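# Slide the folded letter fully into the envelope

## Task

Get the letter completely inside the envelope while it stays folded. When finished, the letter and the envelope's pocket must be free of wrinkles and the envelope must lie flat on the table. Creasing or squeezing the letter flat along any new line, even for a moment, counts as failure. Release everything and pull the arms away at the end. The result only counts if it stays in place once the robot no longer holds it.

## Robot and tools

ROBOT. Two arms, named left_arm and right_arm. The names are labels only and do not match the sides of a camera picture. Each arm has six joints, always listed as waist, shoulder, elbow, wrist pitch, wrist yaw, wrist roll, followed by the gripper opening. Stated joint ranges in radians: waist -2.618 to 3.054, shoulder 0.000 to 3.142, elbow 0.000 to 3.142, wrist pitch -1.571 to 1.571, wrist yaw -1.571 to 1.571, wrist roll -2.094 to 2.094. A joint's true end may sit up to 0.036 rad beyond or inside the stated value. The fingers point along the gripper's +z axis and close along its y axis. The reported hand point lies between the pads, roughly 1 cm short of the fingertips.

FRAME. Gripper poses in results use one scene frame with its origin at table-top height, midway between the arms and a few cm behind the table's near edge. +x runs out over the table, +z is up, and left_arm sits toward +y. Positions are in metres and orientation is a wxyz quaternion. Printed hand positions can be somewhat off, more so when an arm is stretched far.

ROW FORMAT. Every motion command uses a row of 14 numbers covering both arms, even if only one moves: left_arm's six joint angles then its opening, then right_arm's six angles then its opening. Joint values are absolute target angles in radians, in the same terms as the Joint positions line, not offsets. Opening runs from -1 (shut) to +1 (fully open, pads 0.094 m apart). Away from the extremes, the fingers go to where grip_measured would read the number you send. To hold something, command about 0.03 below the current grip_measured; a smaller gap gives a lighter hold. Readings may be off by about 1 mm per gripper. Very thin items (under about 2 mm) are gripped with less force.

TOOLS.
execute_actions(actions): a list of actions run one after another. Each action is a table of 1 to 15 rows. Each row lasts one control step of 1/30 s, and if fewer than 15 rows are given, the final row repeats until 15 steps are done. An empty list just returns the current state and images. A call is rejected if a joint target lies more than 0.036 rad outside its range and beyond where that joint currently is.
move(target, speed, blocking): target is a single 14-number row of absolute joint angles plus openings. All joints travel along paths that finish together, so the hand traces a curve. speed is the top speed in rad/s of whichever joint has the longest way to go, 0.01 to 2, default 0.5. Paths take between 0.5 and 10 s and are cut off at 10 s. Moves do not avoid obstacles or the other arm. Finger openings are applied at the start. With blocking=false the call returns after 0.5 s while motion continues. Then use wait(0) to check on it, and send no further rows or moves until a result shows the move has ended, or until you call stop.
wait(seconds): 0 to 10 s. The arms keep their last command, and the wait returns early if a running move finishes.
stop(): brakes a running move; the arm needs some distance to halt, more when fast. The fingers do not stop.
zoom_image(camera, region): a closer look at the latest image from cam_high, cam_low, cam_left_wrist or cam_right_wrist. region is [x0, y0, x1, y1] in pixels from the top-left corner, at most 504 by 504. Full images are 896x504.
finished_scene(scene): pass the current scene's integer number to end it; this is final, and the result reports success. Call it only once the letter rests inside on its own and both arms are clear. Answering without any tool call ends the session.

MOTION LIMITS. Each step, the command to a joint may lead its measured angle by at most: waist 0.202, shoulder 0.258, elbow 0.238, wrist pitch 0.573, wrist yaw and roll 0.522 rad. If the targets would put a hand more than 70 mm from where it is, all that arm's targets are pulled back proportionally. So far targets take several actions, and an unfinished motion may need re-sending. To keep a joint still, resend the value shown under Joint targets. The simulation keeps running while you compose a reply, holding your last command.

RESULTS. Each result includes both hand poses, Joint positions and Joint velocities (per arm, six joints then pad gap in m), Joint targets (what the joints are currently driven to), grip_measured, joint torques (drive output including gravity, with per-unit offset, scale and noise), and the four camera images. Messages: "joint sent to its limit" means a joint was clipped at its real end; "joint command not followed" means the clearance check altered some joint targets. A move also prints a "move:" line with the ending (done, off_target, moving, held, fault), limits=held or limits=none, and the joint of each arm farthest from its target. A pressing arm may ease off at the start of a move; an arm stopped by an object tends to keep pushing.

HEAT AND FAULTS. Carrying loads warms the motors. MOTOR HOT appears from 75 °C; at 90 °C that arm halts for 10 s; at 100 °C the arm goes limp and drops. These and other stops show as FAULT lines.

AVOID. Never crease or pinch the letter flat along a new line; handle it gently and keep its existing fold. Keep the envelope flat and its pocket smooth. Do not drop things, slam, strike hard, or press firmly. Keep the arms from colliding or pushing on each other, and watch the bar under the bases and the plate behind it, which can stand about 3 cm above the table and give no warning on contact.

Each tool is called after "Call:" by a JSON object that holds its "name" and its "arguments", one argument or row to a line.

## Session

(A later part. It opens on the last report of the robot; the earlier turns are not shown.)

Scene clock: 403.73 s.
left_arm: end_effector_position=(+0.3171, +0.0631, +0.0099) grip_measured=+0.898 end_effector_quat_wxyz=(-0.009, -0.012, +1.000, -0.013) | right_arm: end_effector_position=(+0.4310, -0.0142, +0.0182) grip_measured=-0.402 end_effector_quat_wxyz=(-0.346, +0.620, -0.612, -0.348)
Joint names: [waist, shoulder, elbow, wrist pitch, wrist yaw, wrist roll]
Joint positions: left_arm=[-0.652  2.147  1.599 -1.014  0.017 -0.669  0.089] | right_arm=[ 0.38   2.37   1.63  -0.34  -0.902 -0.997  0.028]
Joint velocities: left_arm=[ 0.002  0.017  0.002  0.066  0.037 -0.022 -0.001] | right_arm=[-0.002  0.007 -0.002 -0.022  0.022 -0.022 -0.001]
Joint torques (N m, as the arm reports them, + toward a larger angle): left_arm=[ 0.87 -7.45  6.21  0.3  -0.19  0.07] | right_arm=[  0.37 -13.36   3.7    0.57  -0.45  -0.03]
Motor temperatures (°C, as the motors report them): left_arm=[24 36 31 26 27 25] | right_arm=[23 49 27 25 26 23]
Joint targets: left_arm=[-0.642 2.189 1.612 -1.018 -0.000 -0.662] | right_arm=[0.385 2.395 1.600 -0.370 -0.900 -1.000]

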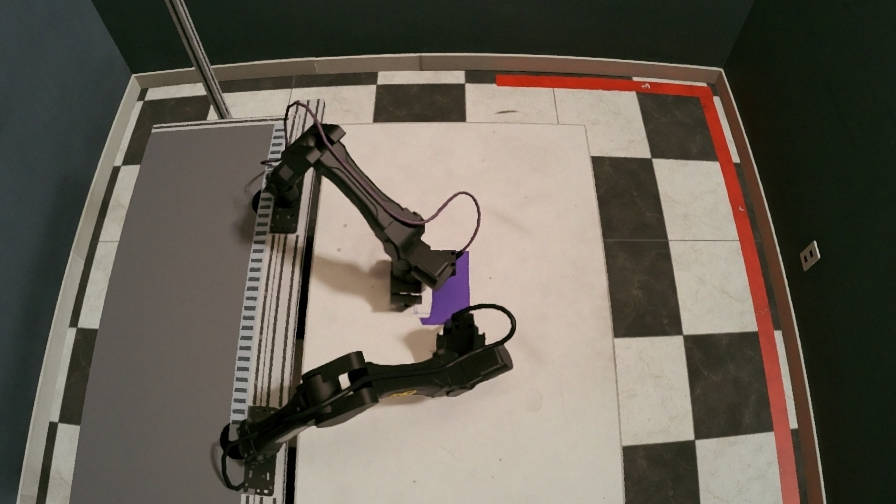

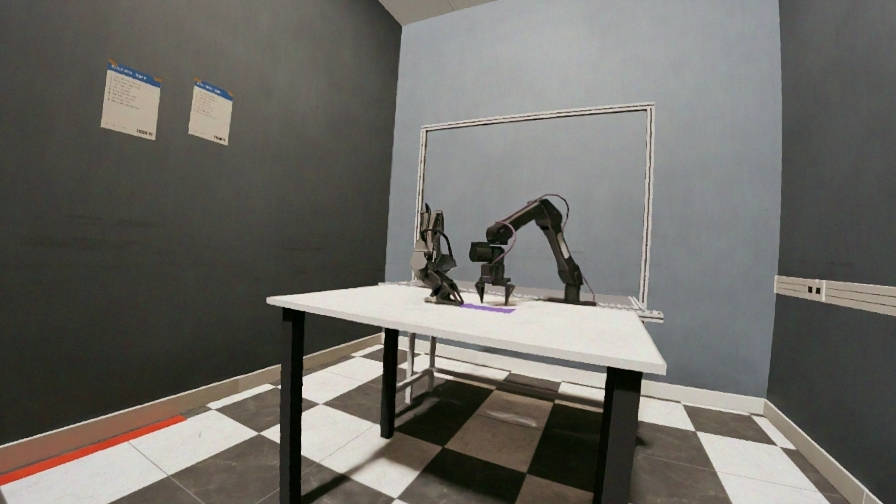

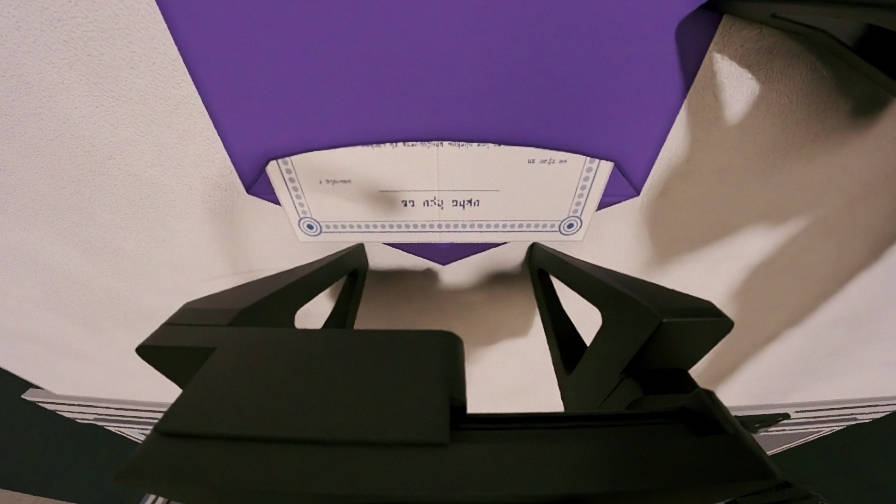

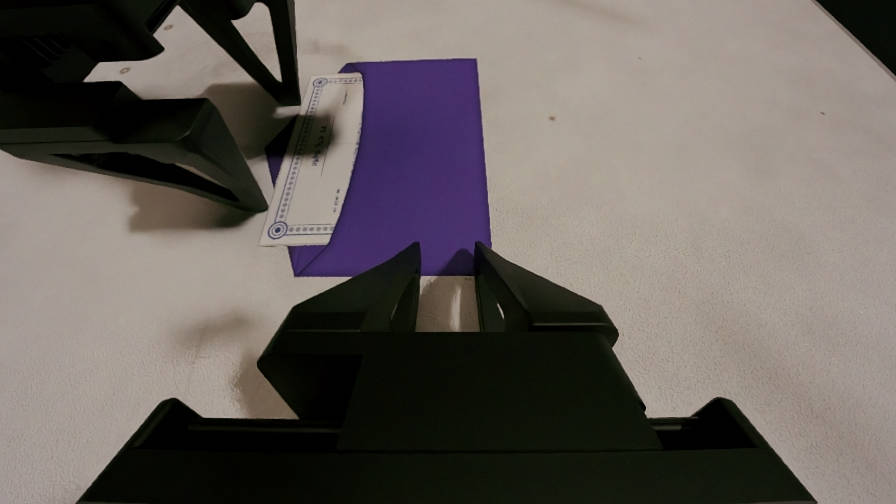

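Call:
{"name": "move", "arguments": {
  "target": [-0.655,2.09,1.612,-1.018,0,-0.662,0.9,0.385,2.395,1.6,-0.37,-0.9,-1.0,-0.4],
  "speed": 0.06
}}

Call:
{"name": "move", "arguments": {
  "target": [-0.66,2.07,1.56,-1.018,0,-0.662,-0.85,0.385,2.395,1.6,-0.37,-0.9,-1.0,-0.4],
  "speed": 0.06
}}

Scene clock: 408.37 s.
left_arm: end_effector_position=(+0.3197, +0.0622, +0.0201) grip_measured=+0.898 end_effector_quat_wxyz=(+0.003, -0.012, +1.000, -0.020) | right_arm: end_effector_position=(+0.4310, -0.0142, +0.0182) grip_measured=-0.402 end_effector_quat_wxyz=(-0.346, +0.620, -0.612, -0.348)
Joint names: [waist, shoulder, elbow, wrist pitch, wrist yaw, wrist roll]
Joint positions: left_arm=[-0.652  2.121  1.599 -1.014  0.013 -0.669  0.089] | right_arm=[ 0.38   2.37   1.63  -0.34  -0.902 -0.997  0.028]
Joint velocities: left_arm=[ 0.002  0.007 -0.002  0.066 -0.022 -0.007  0.   ] | right_arm=[ 0.002  0.012 -0.007  0.081 -0.007 -0.095  0.001]
Joint torques (N m, as the arm reports them, + toward a larger angle): left_arm=[ -0.32 -11.8    6.31   0.35  -0.14   0.08] | right_arm=[  0.39 -13.35   3.71   0.56  -0.45  -0.03]
Motor temperatures (°C, as the motors report them): left_arm=[24 36 31 26 27 25] | right_arm=[23 49 27 25 26 23]
Joint targets: left_arm=[-0.655 2.090 1.612 -1.018 -0.000 -0.662] | right_arm=[0.385 2.395 1.600 -0.370 -0.900 -1.000]
move: off_target (left_arm, right_arm); limits=none; left_arm: farthest joint: the shoulder, 0.031 radians from its target (0.057 radians at the start); right_arm: farthest joint: the elbow, 0.030 radians from its target (0.030 radians at the start)

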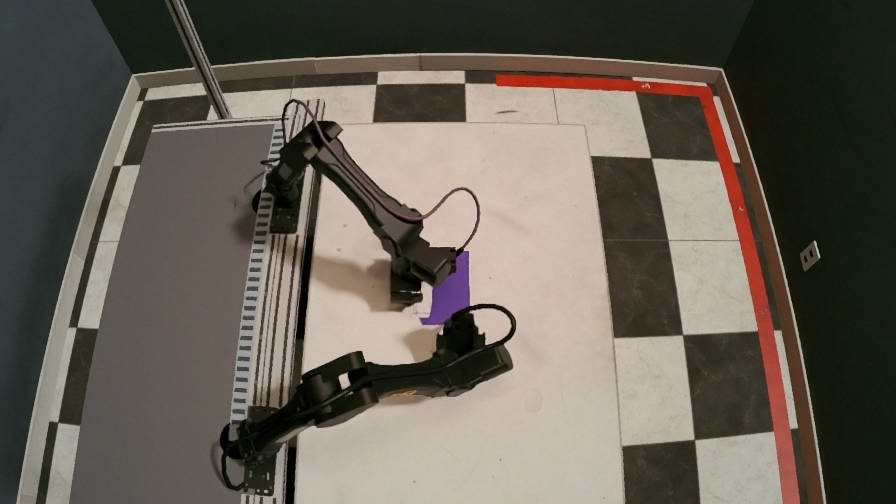

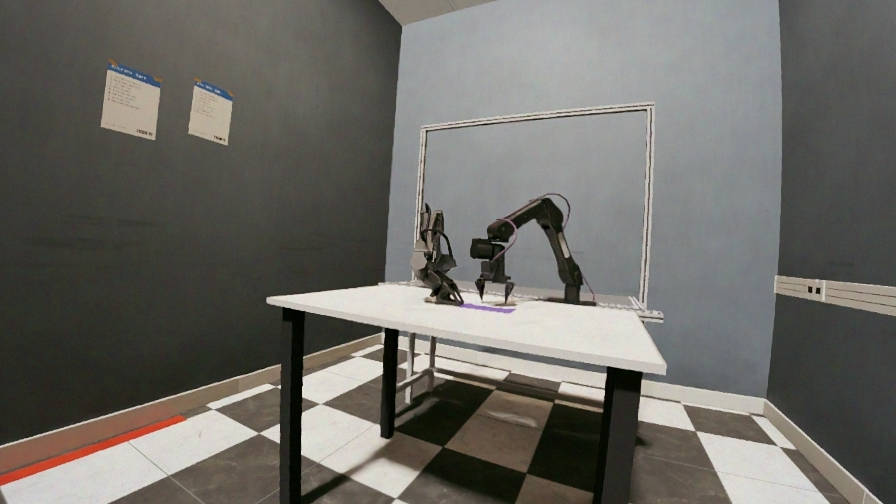

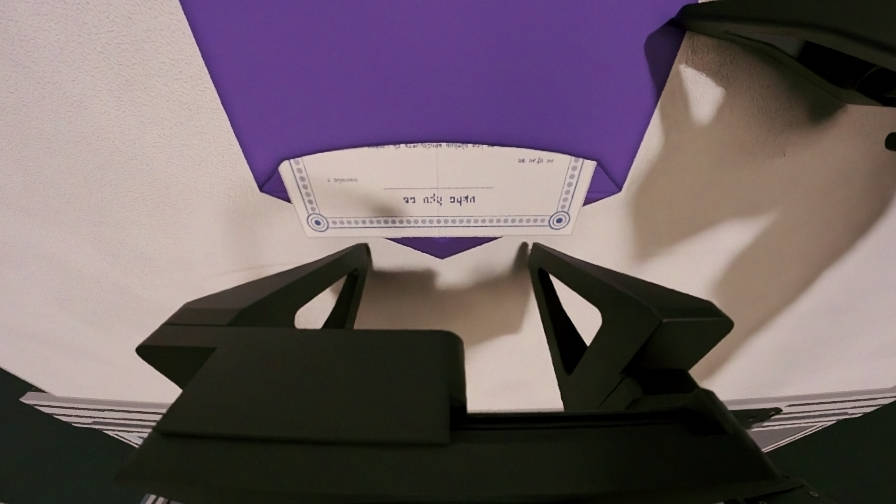

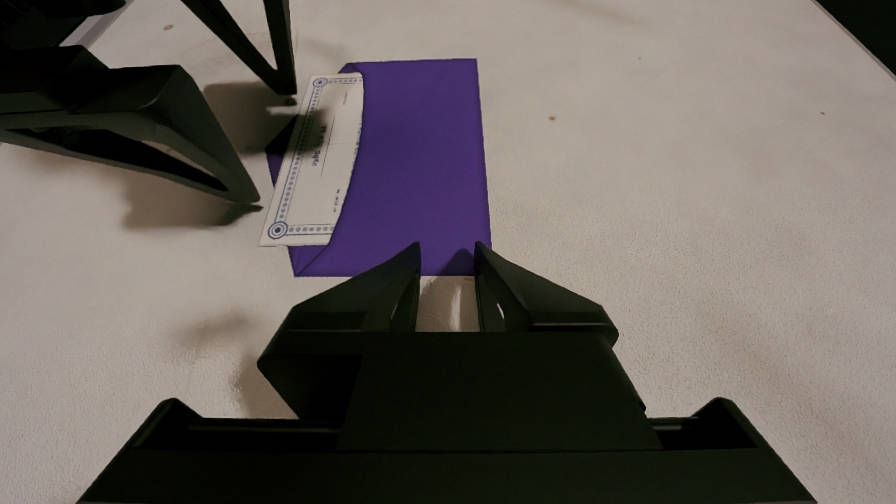

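Scene clock: 409.60 s.
left_arm: end_effector_position=(+0.3145, +0.0661, +0.0216) grip_measured=-0.848 end_effector_quat_wxyz=(+0.001, -0.012, +1.000, -0.018) | right_arm: end_effector_position=(+0.4310, -0.0142, +0.0182) grip_measured=-0.402 end_effector_quat_wxyz=(-0.346, +0.620, -0.612, -0.348)
Joint names: [waist, shoulder, elbow, wrist pitch, wrist yaw, wrist roll]
Joint positions: left_arm=[-0.652  2.099  1.572 -1.014  0.013 -0.669  0.007] | right_arm=[ 0.38   2.37   1.63  -0.34  -0.902 -0.997  0.028]
Joint velocities: left_arm=[-0.007 -0.012  0.007  0.022 -0.022  0.007 -0.   ] | right_arm=[ 0.007  0.007  0.007 -0.007  0.037  0.081  0.   ]
Joint torques (N m, as the arm reports them, + toward a larger angle): left_arm=[ -0.79 -11.64   4.47   0.34  -0.15   0.07] | right_arm=[  0.39 -13.36   3.71   0.56  -0.45  -0.03]
Motor temperatures (°C, as the motors report them): left_arm=[24 37 31 26 27 25] | right_arm=[23 49 27 25 26 23]
Joint targets: left_arm=[-0.660 2.070 1.560 -1.018 0.000 -0.662] | right_arm=[0.385 2.395 1.600 -0.370 -0.900 -1.000]
move: off_target (left_arm, right_arm); limits=none; left_arm: farthest joint: the shoulder, 0.029 radians from its target (0.051 radians at the start); right_arm: farthest joint: the elbow, 0.030 radians from its target (0.030 radians at the start)

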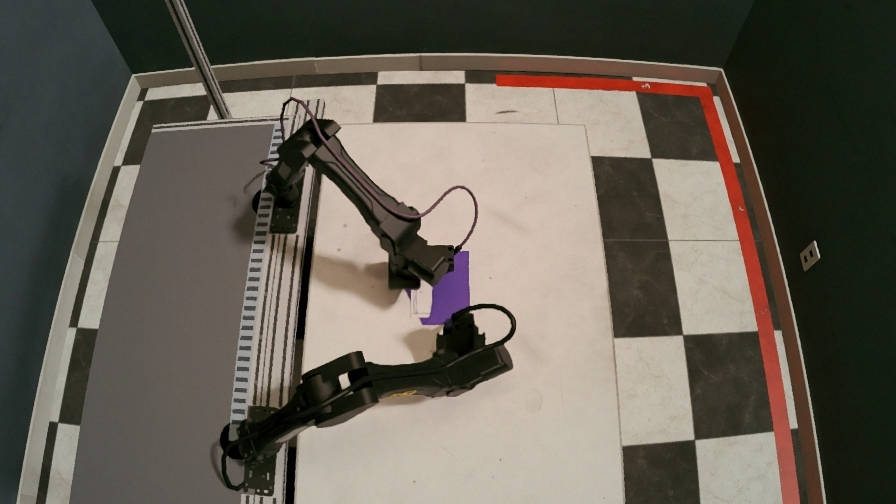

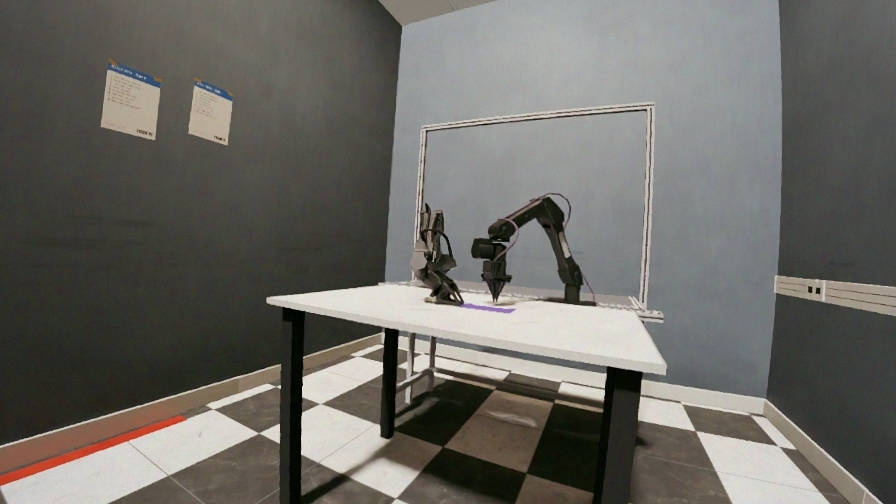

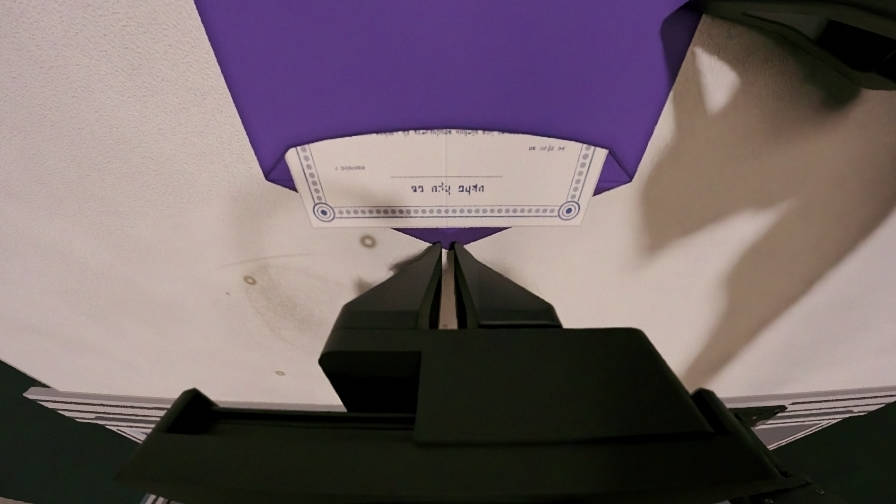

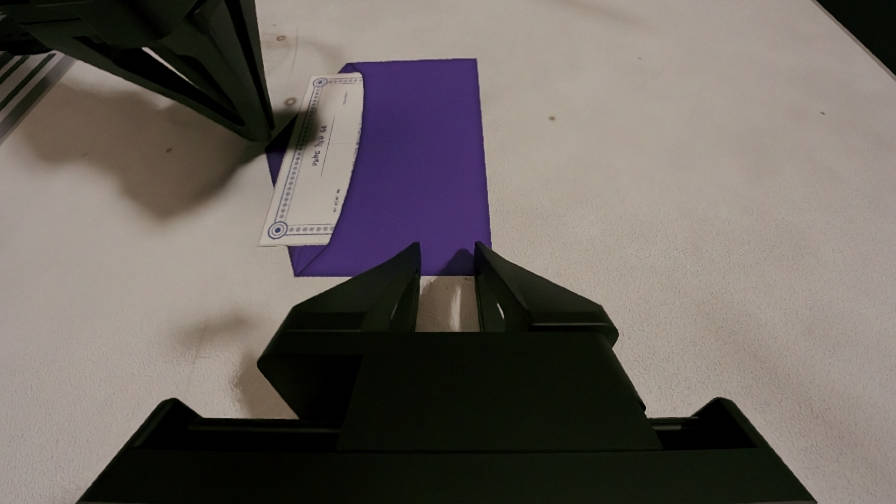

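Lands at x≈0.312. Lower, then push.

Call:
{"name": "move", "arguments": {
  "target": [-0.652,2.165,1.575,-1.01,0,-0.662,-0.85,0.385,2.395,1.6,-0.37,-0.9,-1.0,-0.4],
  "speed": 0.04
}}

Call:
{"name": "execute_actions", "arguments": {
  "actions": [
    [[-0.644,2.17,1.59,-1.01,0,-0.66,-0.85,0.385,2.395,1.6,-0.37,-0.9,-1.0,-0.4]],
    [[-0.640,2.176,1.60,-1.01,0,-0.657,-0.85,0.385,2.395,1.6,-0.37,-0.9,-1.0,-0.4]],
    [[-0.636,2.182,1.61,-1.012,0,-0.653,-0.85,0.385,2.395,1.6,-0.37,-0.9,-1.0,-0.4]],
    [[-0.632,2.188,1.62,-1.016,0,-0.65,-0.85,0.385,2.395,1.6,-0.37,-0.9,-1.0,-0.4]],
    [[-0.628,2.194,1.63,-1.022,0,-0.646,-0.85,0.385,2.395,1.6,-0.37,-0.9,-1.0,-0.4]],
    [[-0.624,2.2,1.64,-1.028,0,-0.642,-0.85,0.385,2.395,1.6,-0.37,-0.9,-1.0,-0.4]],
    [[-0.62,2.206,1.65,-1.034,0,-0.638,-0.85,0.385,2.395,1.6,-0.37,-0.9,-1.0,-0.4]]
  ]
}}

Scene clock: 417.00 s.
left_arm: end_effector_position=(+0.3120, +0.0679, +0.0100) grip_measured=-0.848 end_effector_quat_wxyz=(-0.011, -0.012, +1.000, -0.008) | right_arm: end_effector_position=(+0.4310, -0.0142, +0.0182) grip_measured=-0.402 end_effector_quat_wxyz=(-0.346, +0.620, -0.612, -0.348)
Joint names: [waist, shoulder, elbow, wrist pitch, wrist yaw, wrist roll]
Joint positions: left_arm=[-0.652  2.13   1.572 -1.014  0.012 -0.669  0.007] | right_arm=[ 0.38   2.37   1.63  -0.34  -0.902 -0.997  0.028]
Joint velocities: left_arm=[-0.007 -0.007  0.007  0.007 -0.081 -0.022  0.001] | right_arm=[ 0.007 -0.002  0.002 -0.066  0.037  0.022  0.001]
Joint torques (N m, as the arm reports them, + toward a larger angle): left_arm=[-0.06 -7.63  5.45  0.37 -0.15  0.07] | right_arm=[  0.39 -13.35   3.71   0.56  -0.45  -0.03]
Motor temperatures (°C, as the motors report them): left_arm=[24 39 30 26 27 25] | right_arm=[23 50 27 25 26 23]
Joint targets: left_arm=[-0.652 2.165 1.575 -1.010 -0.000 -0.662] | right_arm=[0.385 2.395 1.600 -0.370 -0.900 -1.000]
move: off_target (left_arm, right_arm); limits=none; left_arm: farthest joint: the shoulder, 0.035 radians from its target (0.066 radians at the start); right_arm: farthest joint: the elbow, 0.030 radians from its target (0.030 radians at the start)

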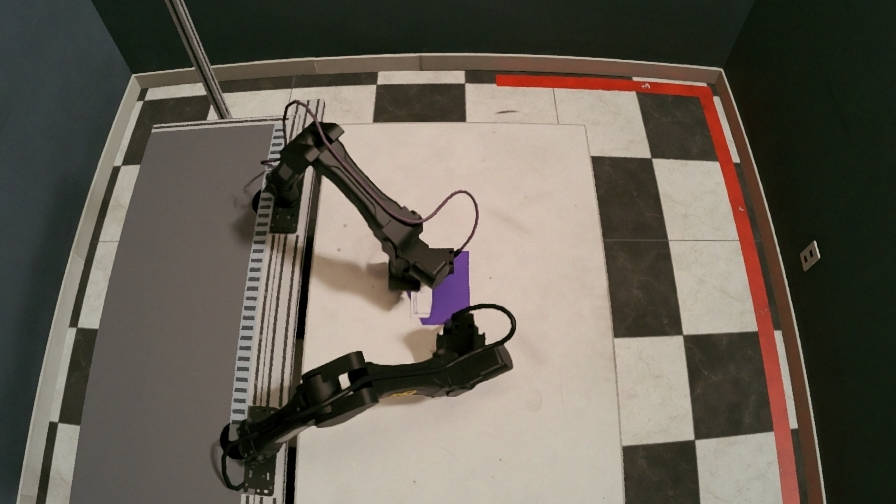

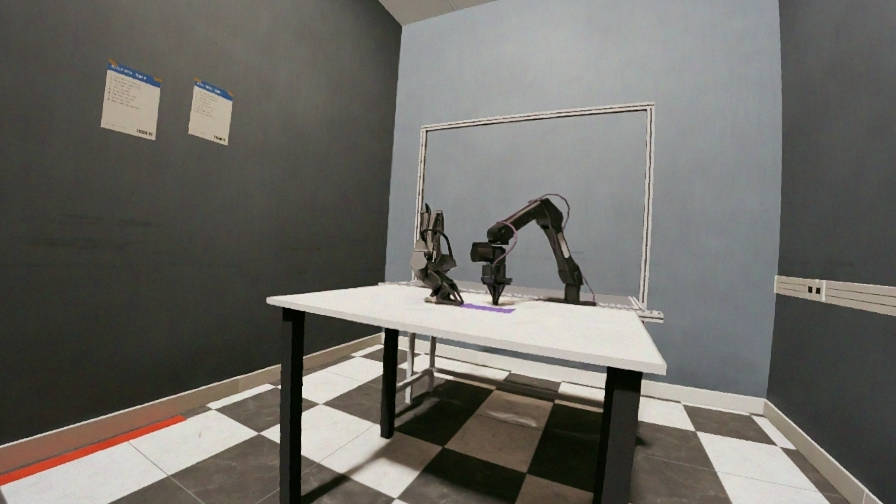

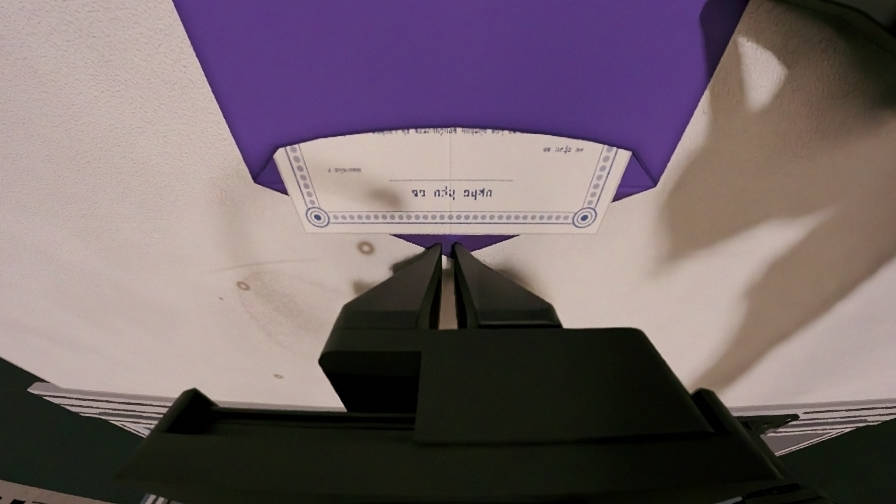

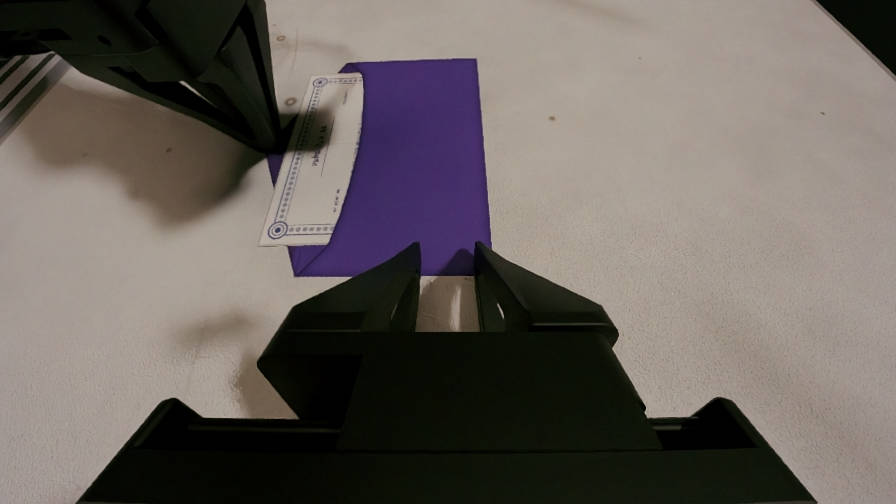

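Scene clock: 420.50 s.
left_arm: end_effector_position=(+0.3264, +0.0683, +0.0101) grip_measured=-0.848 end_effector_quat_wxyz=(-0.010, -0.011, +1.000, -0.010) | right_arm: end_effector_position=(+0.4310, -0.0142, +0.0182) grip_measured=-0.402 end_effector_quat_wxyz=(-0.346, +0.620, -0.612, -0.348)
Joint names: [waist, shoulder, elbow, wrist pitch, wrist yaw, wrist roll]
Joint positions: left_arm=[-0.629  2.168  1.634 -1.034  0.014 -0.646  0.007] | right_arm=[ 0.38   2.37   1.63  -0.34  -0.902 -0.997  0.028]
Joint velocities: left_arm=[-0.002  0.007 -0.022 -0.081 -0.022 -0.007 -0.001] | right_arm=[-0.007  0.017 -0.032 -0.007 -0.022 -0.022  0.   ]
Joint torques (N m, as the arm reports them, + toward a larger angle): left_arm=[ 0.82 -7.85  6.41  0.34 -0.16  0.07] | right_arm=[  0.39 -13.35   3.7    0.56  -0.45  -0.03]
Motor temperatures (°C, as the motors report them): left_arm=[24 38 31 26 27 25] | right_arm=[23 50 27 25 26 23]
Joint targets: left_arm=[-0.620 2.206 1.650 -1.034 -0.000 -0.638] | right_arm=[0.385 2.395 1.600 -0.370 -0.900 -1.000]

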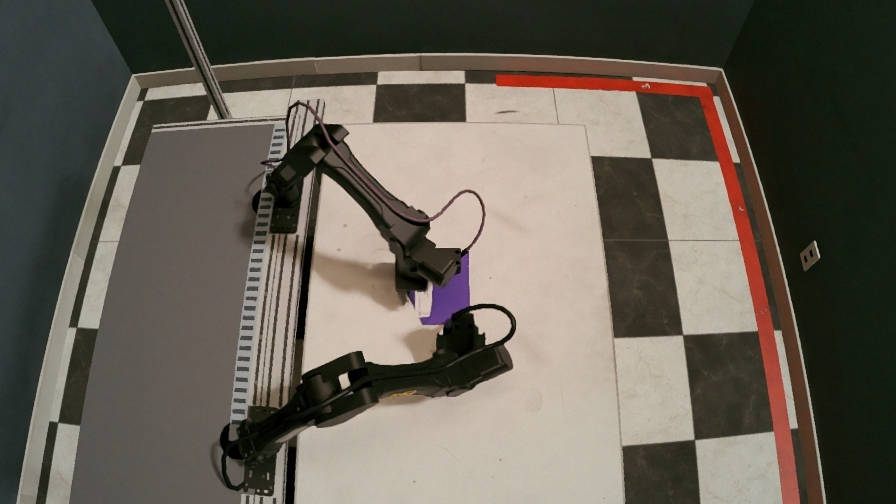

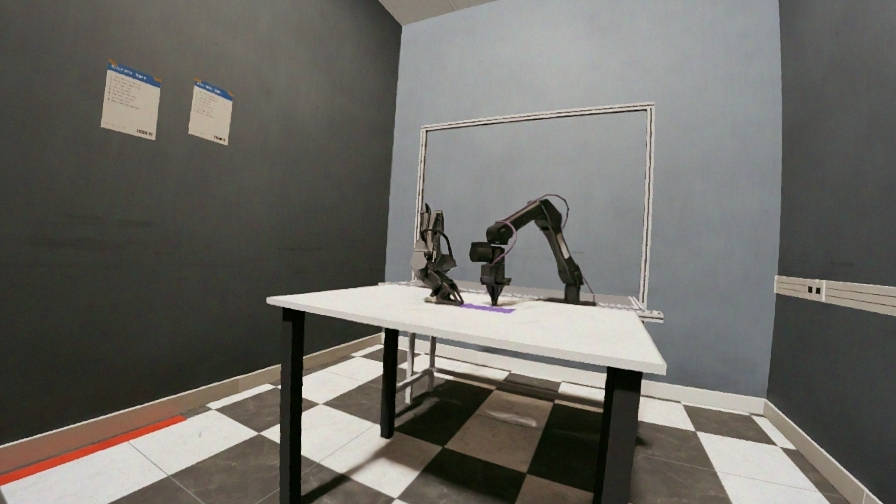

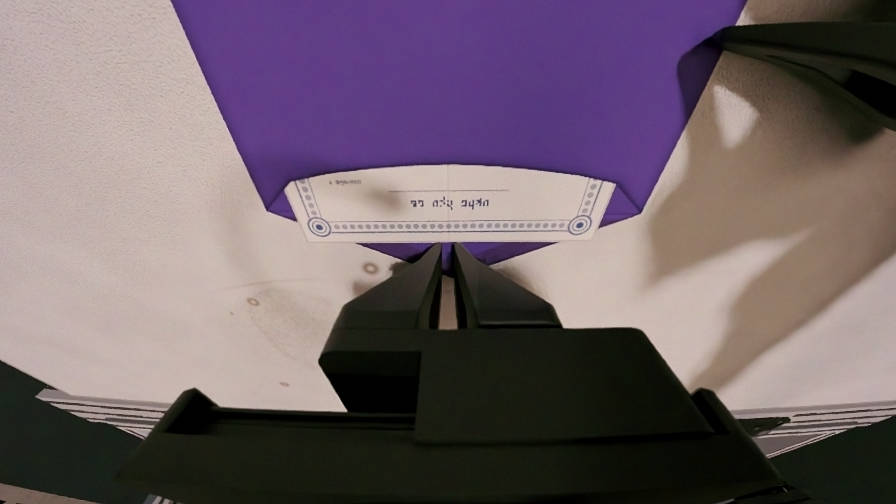

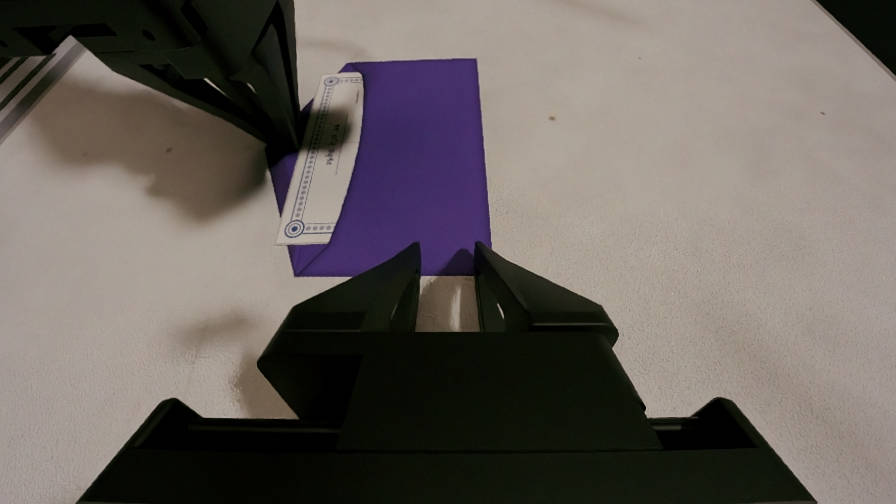

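Call:
{"name": "execute_actions", "arguments": {
  "actions": [
    [[-0.616,2.214,1.662,-1.04,0,-0.634,-0.85,0.385,2.395,1.6,-0.37,-0.9,-1.0,-0.4]],
    [[-0.612,2.221,1.674,-1.046,0,-0.63,-0.85,0.385,2.395,1.6,-0.37,-0.9,-1.0,-0.4]],
    [[-0.608,2.229,1.686,-1.052,0,-0.626,-0.85,0.385,2.395,1.6,-0.37,-0.9,-1.0,-0.4]],
    [[-0.604,2.236,1.698,-1.058,0,-0.622,-0.85,0.385,2.395,1.6,-0.37,-0.9,-1.0,-0.4]],
    [[-0.6,2.244,1.71,-1.064,0,-0.618,-0.85,0.385,2.395,1.6,-0.37,-0.9,-1.0,-0.4]],
    [[-0.596,2.251,1.722,-1.07,0,-0.614,-0.85,0.385,2.395,1.6,-0.37,-0.9,-1.0,-0.4]],
    [[-0.592,2.259,1.734,-1.076,0,-0.61,-0.85,0.385,2.395,1.6,-0.37,-0.9,-1.0,-0.4]],
    [[-0.588,2.266,1.746,-1.082,0,-0.606,-0.85,0.385,2.395,1.6,-0.37,-0.9,-1.0,-0.4]]
  ]
}}

Scene clock: 431.20 s.
left_arm: end_effector_position=(+0.3440, +0.0718, +0.0101) grip_measured=-0.848 end_effector_quat_wxyz=(-0.014, -0.011, +1.000, -0.008) | right_arm: end_effector_position=(+0.4310, -0.0142, +0.0182) grip_measured=-0.402 end_effector_quat_wxyz=(-0.346, +0.620, -0.612, -0.348)
Joint names: [waist, shoulder, elbow, wrist pitch, wrist yaw, wrist roll]
Joint positions: left_arm=[-0.598  2.226  1.731 -1.083  0.015 -0.613  0.007] | right_arm=[ 0.38   2.37   1.63  -0.34  -0.902 -0.997  0.028]
Joint velocities: left_arm=[-0.007 -0.007  0.007  0.037 -0.051  0.081 -0.001] | right_arm=[ 0.002 -0.007 -0.007 -0.081 -0.051  0.022 -0.   ]
Joint torques (N m, as the arm reports them, + toward a larger angle): left_arm=[ 0.86 -8.18  6.4   0.32 -0.19  0.09] | right_arm=[  0.39 -13.36   3.71   0.56  -0.45  -0.04]
Motor temperatures (°C, as the motors report them): left_arm=[24 38 31 26 27 25] | right_arm=[23 50 27 25 26 23]
Joint targets: left_arm=[-0.588 2.266 1.746 -1.082 -0.000 -0.606] | right_arm=[0.385 2.395 1.600 -0.370 -0.900 -1.000]

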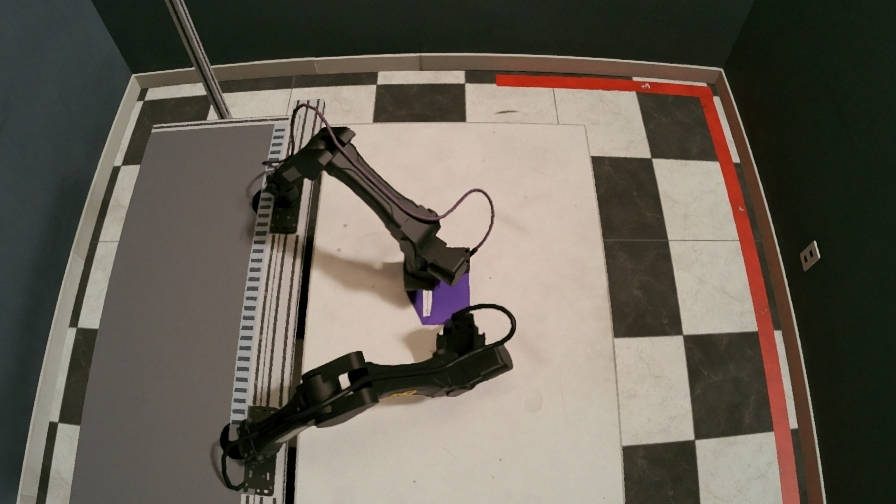

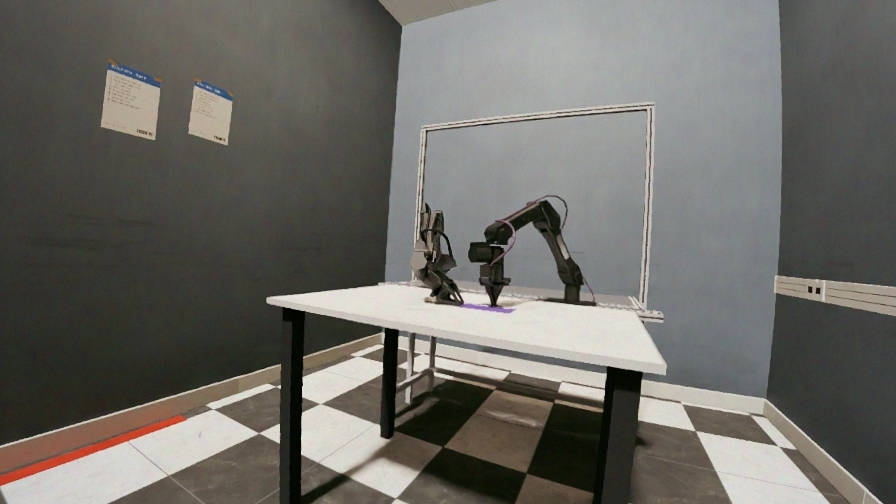

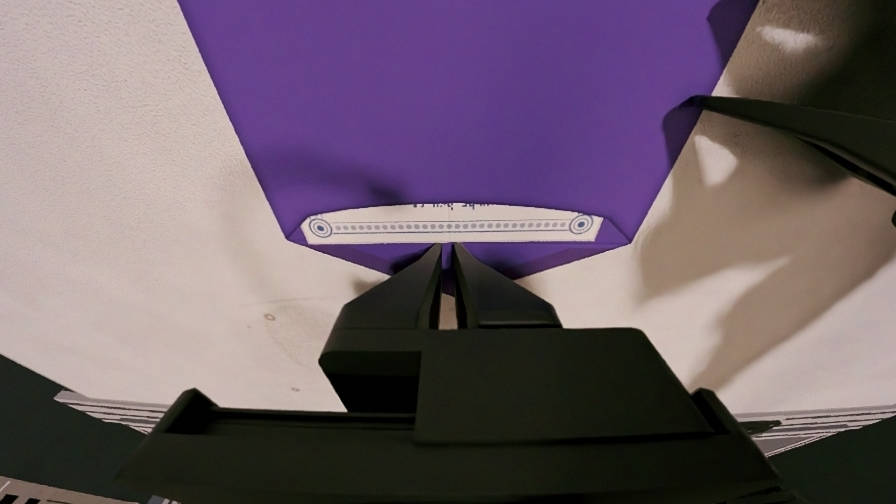

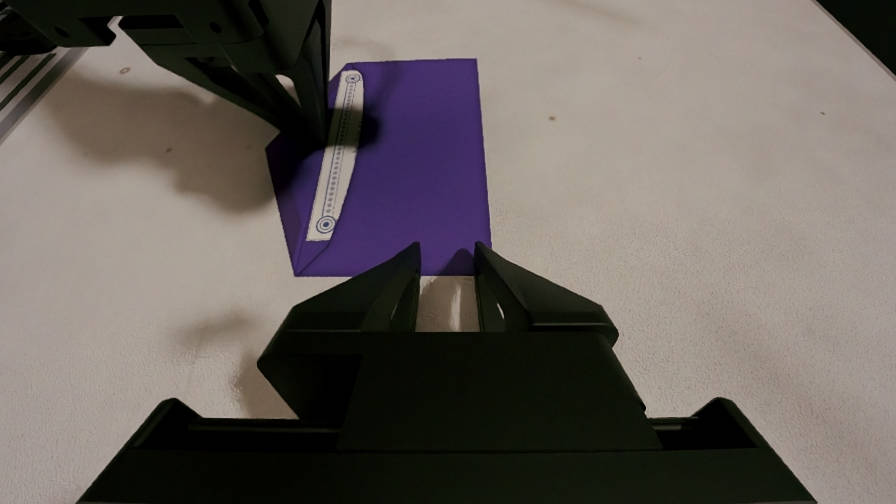

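Call:
{"name": "execute_actions", "arguments": {
  "actions": [
    [[-0.586,2.274,1.759,-1.086,0,-0.604,-0.85,0.385,2.395,1.6,-0.37,-0.9,-1.0,-0.4]],
    [[-0.584,2.282,1.772,-1.09,0,-0.602,-0.85,0.385,2.395,1.6,-0.37,-0.9,-1.0,-0.4]],
    [[-0.582,2.29,1.785,-1.094,0,-0.6,-0.85,0.385,2.395,1.6,-0.37,-0.9,-1.0,-0.4]],
    [[-0.58,2.298,1.798,-1.098,0,-0.598,-0.85,0.385,2.395,1.6,-0.37,-0.9,-1.0,-0.4]]
  ]
}}

Scene clock: 436.90 s.
left_arm: end_effector_position=(+0.3505, +0.0714, +0.0101) grip_measured=-0.848 end_effector_quat_wxyz=(-0.018, -0.010, +1.000, -0.006) | right_arm: end_effector_position=(+0.4310, -0.0142, +0.0182) grip_measured=-0.402 end_effector_quat_wxyz=(-0.346, +0.620, -0.612, -0.348)
Joint names: [waist, shoulder, elbow, wrist pitch, wrist yaw, wrist roll]
Joint positions: left_arm=[-0.59   2.257  1.782 -1.111  0.015 -0.605  0.007] | right_arm=[ 0.38   2.37   1.63  -0.34  -0.902 -0.997  0.028]
Joint velocities: left_arm=[-0.002 -0.007 -0.017  0.022  0.007  0.037  0.   ] | right_arm=[-0.002 -0.002  0.007  0.051 -0.007  0.066  0.001]
Joint torques (N m, as the arm reports them, + toward a larger angle): left_arm=[ 0.93 -8.29  6.48  0.44 -0.17  0.07] | right_arm=[  0.39 -13.36   3.71   0.57  -0.44  -0.04]
Motor temperatures (°C, as the motors report them): left_arm=[24 38 31 26 27 25] | right_arm=[23 50 27 25 26 23]
Joint targets: left_arm=[-0.580 2.298 1.798 -1.098 0.000 -0.598] | right_arm=[0.385 2.395 1.600 -0.370 -0.900 -1.000]

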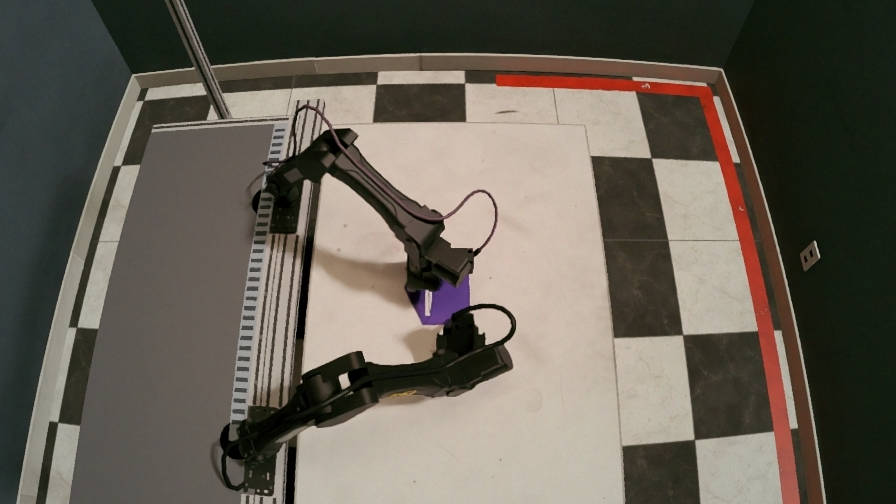

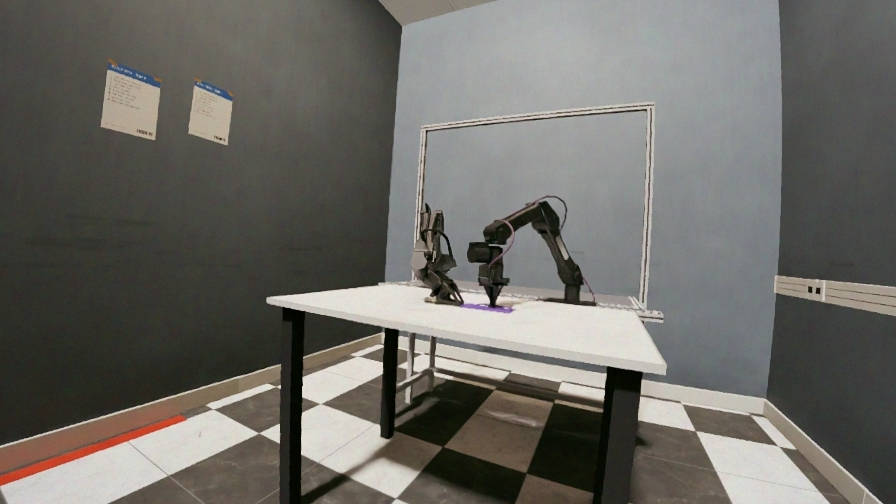

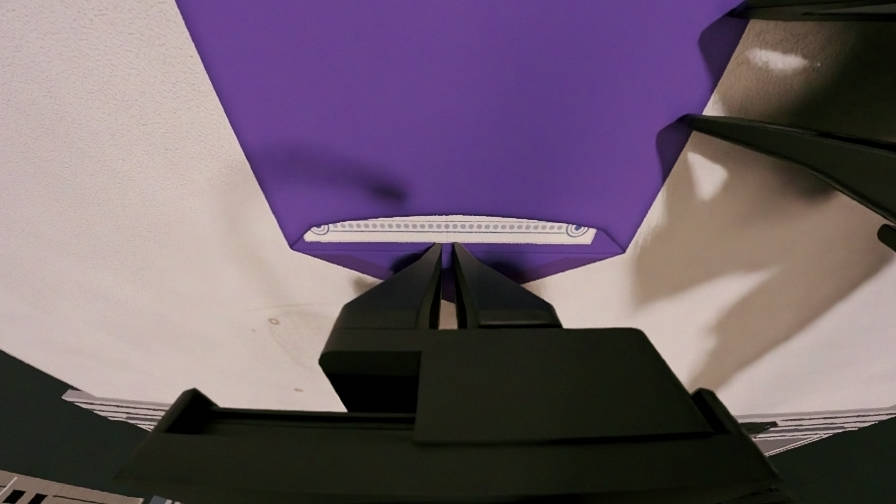

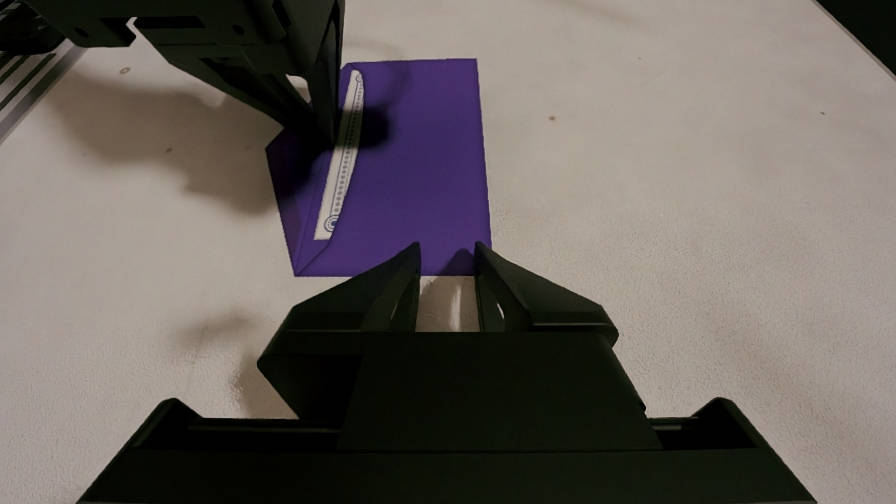

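Still moving; continue.

Call:
{"name": "execute_actions", "arguments": {
  "actions": [
    [[-0.577,2.306,1.811,-1.1,0,-0.596,-0.85,0.385,2.395,1.6,-0.37,-0.9,-1.0,-0.4]],
    [[-0.574,2.314,1.824,-1.102,0,-0.594,-0.85,0.385,2.395,1.6,-0.37,-0.9,-1.0,-0.4]],
    [[-0.571,2.322,1.837,-1.104,0,-0.592,-0.85,0.385,2.395,1.6,-0.37,-0.9,-1.0,-0.4]],
    [[-0.568,2.33,1.85,-1.106,0,-0.59,-0.85,0.385,2.395,1.6,-0.37,-0.9,-1.0,-0.4]]
  ]
}}

Scene clock: 442.67 s.
left_arm: end_effector_position=(+0.3609, +0.0706, +0.0102) grip_measured=-0.848 end_effector_quat_wxyz=(-0.015, -0.013, +1.000, -0.008) | right_arm: end_effector_position=(+0.4310, -0.0142, +0.0182) grip_measured=-0.402 end_effector_quat_wxyz=(-0.346, +0.620, -0.612, -0.348)
Joint names: [waist, shoulder, elbow, wrist pitch, wrist yaw, wrist roll]
Joint positions: left_arm=[-0.578  2.287  1.835 -1.126  0.016 -0.598  0.007] | right_arm=[ 0.38   2.37   1.63  -0.34  -0.902 -0.997  0.028]
Joint velocities: left_arm=[ 0.012 -0.002  0.002 -0.066 -0.037  0.051 -0.   ] | right_arm=[-0.017  0.007  0.007 -0.007  0.007 -0.037 -0.   ]
Joint torques (N m, as the arm reports them, + toward a larger angle): left_arm=[ 0.9  -8.43  6.49  0.53 -0.2   0.08] | right_arm=[  0.39 -13.36   3.71   0.57  -0.44  -0.03]
Motor temperatures (°C, as the motors report them): left_arm=[24 38 31 26 27 25] | right_arm=[23 50 27 25 26 23]
Joint targets: left_arm=[-0.568 2.330 1.850 -1.106 -0.000 -0.590] | right_arm=[0.385 2.395 1.600 -0.370 -0.900 -1.000]

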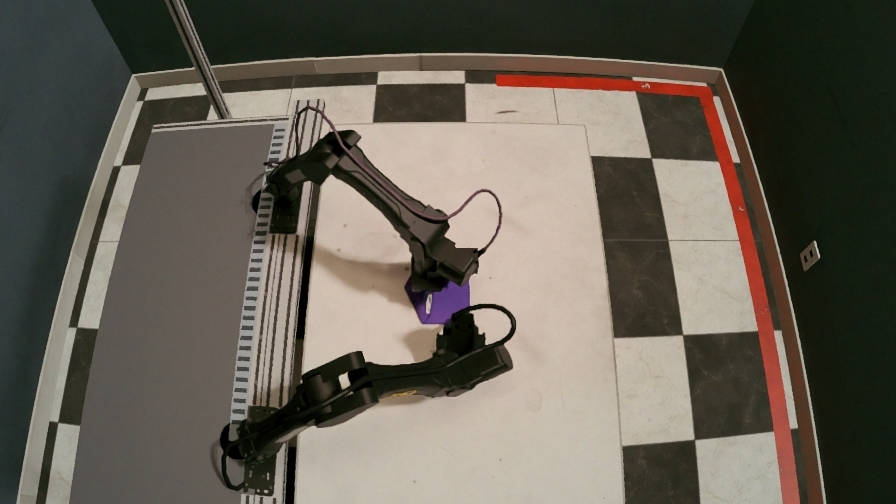

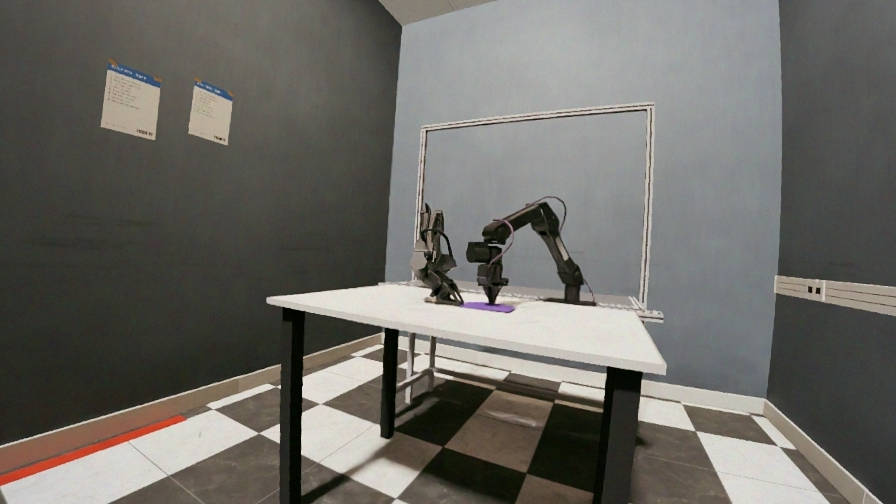

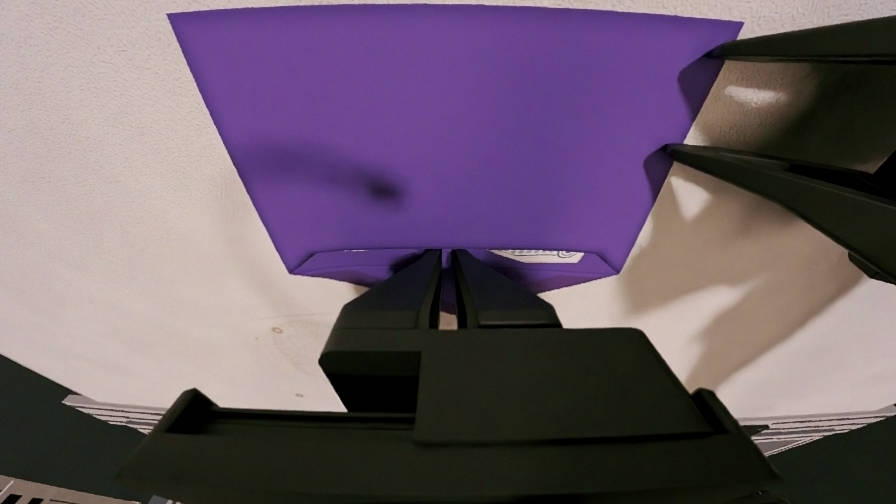

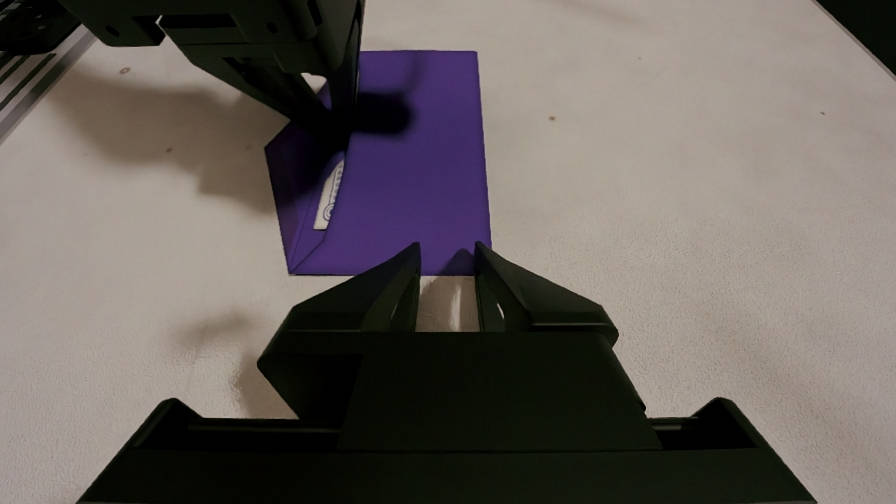

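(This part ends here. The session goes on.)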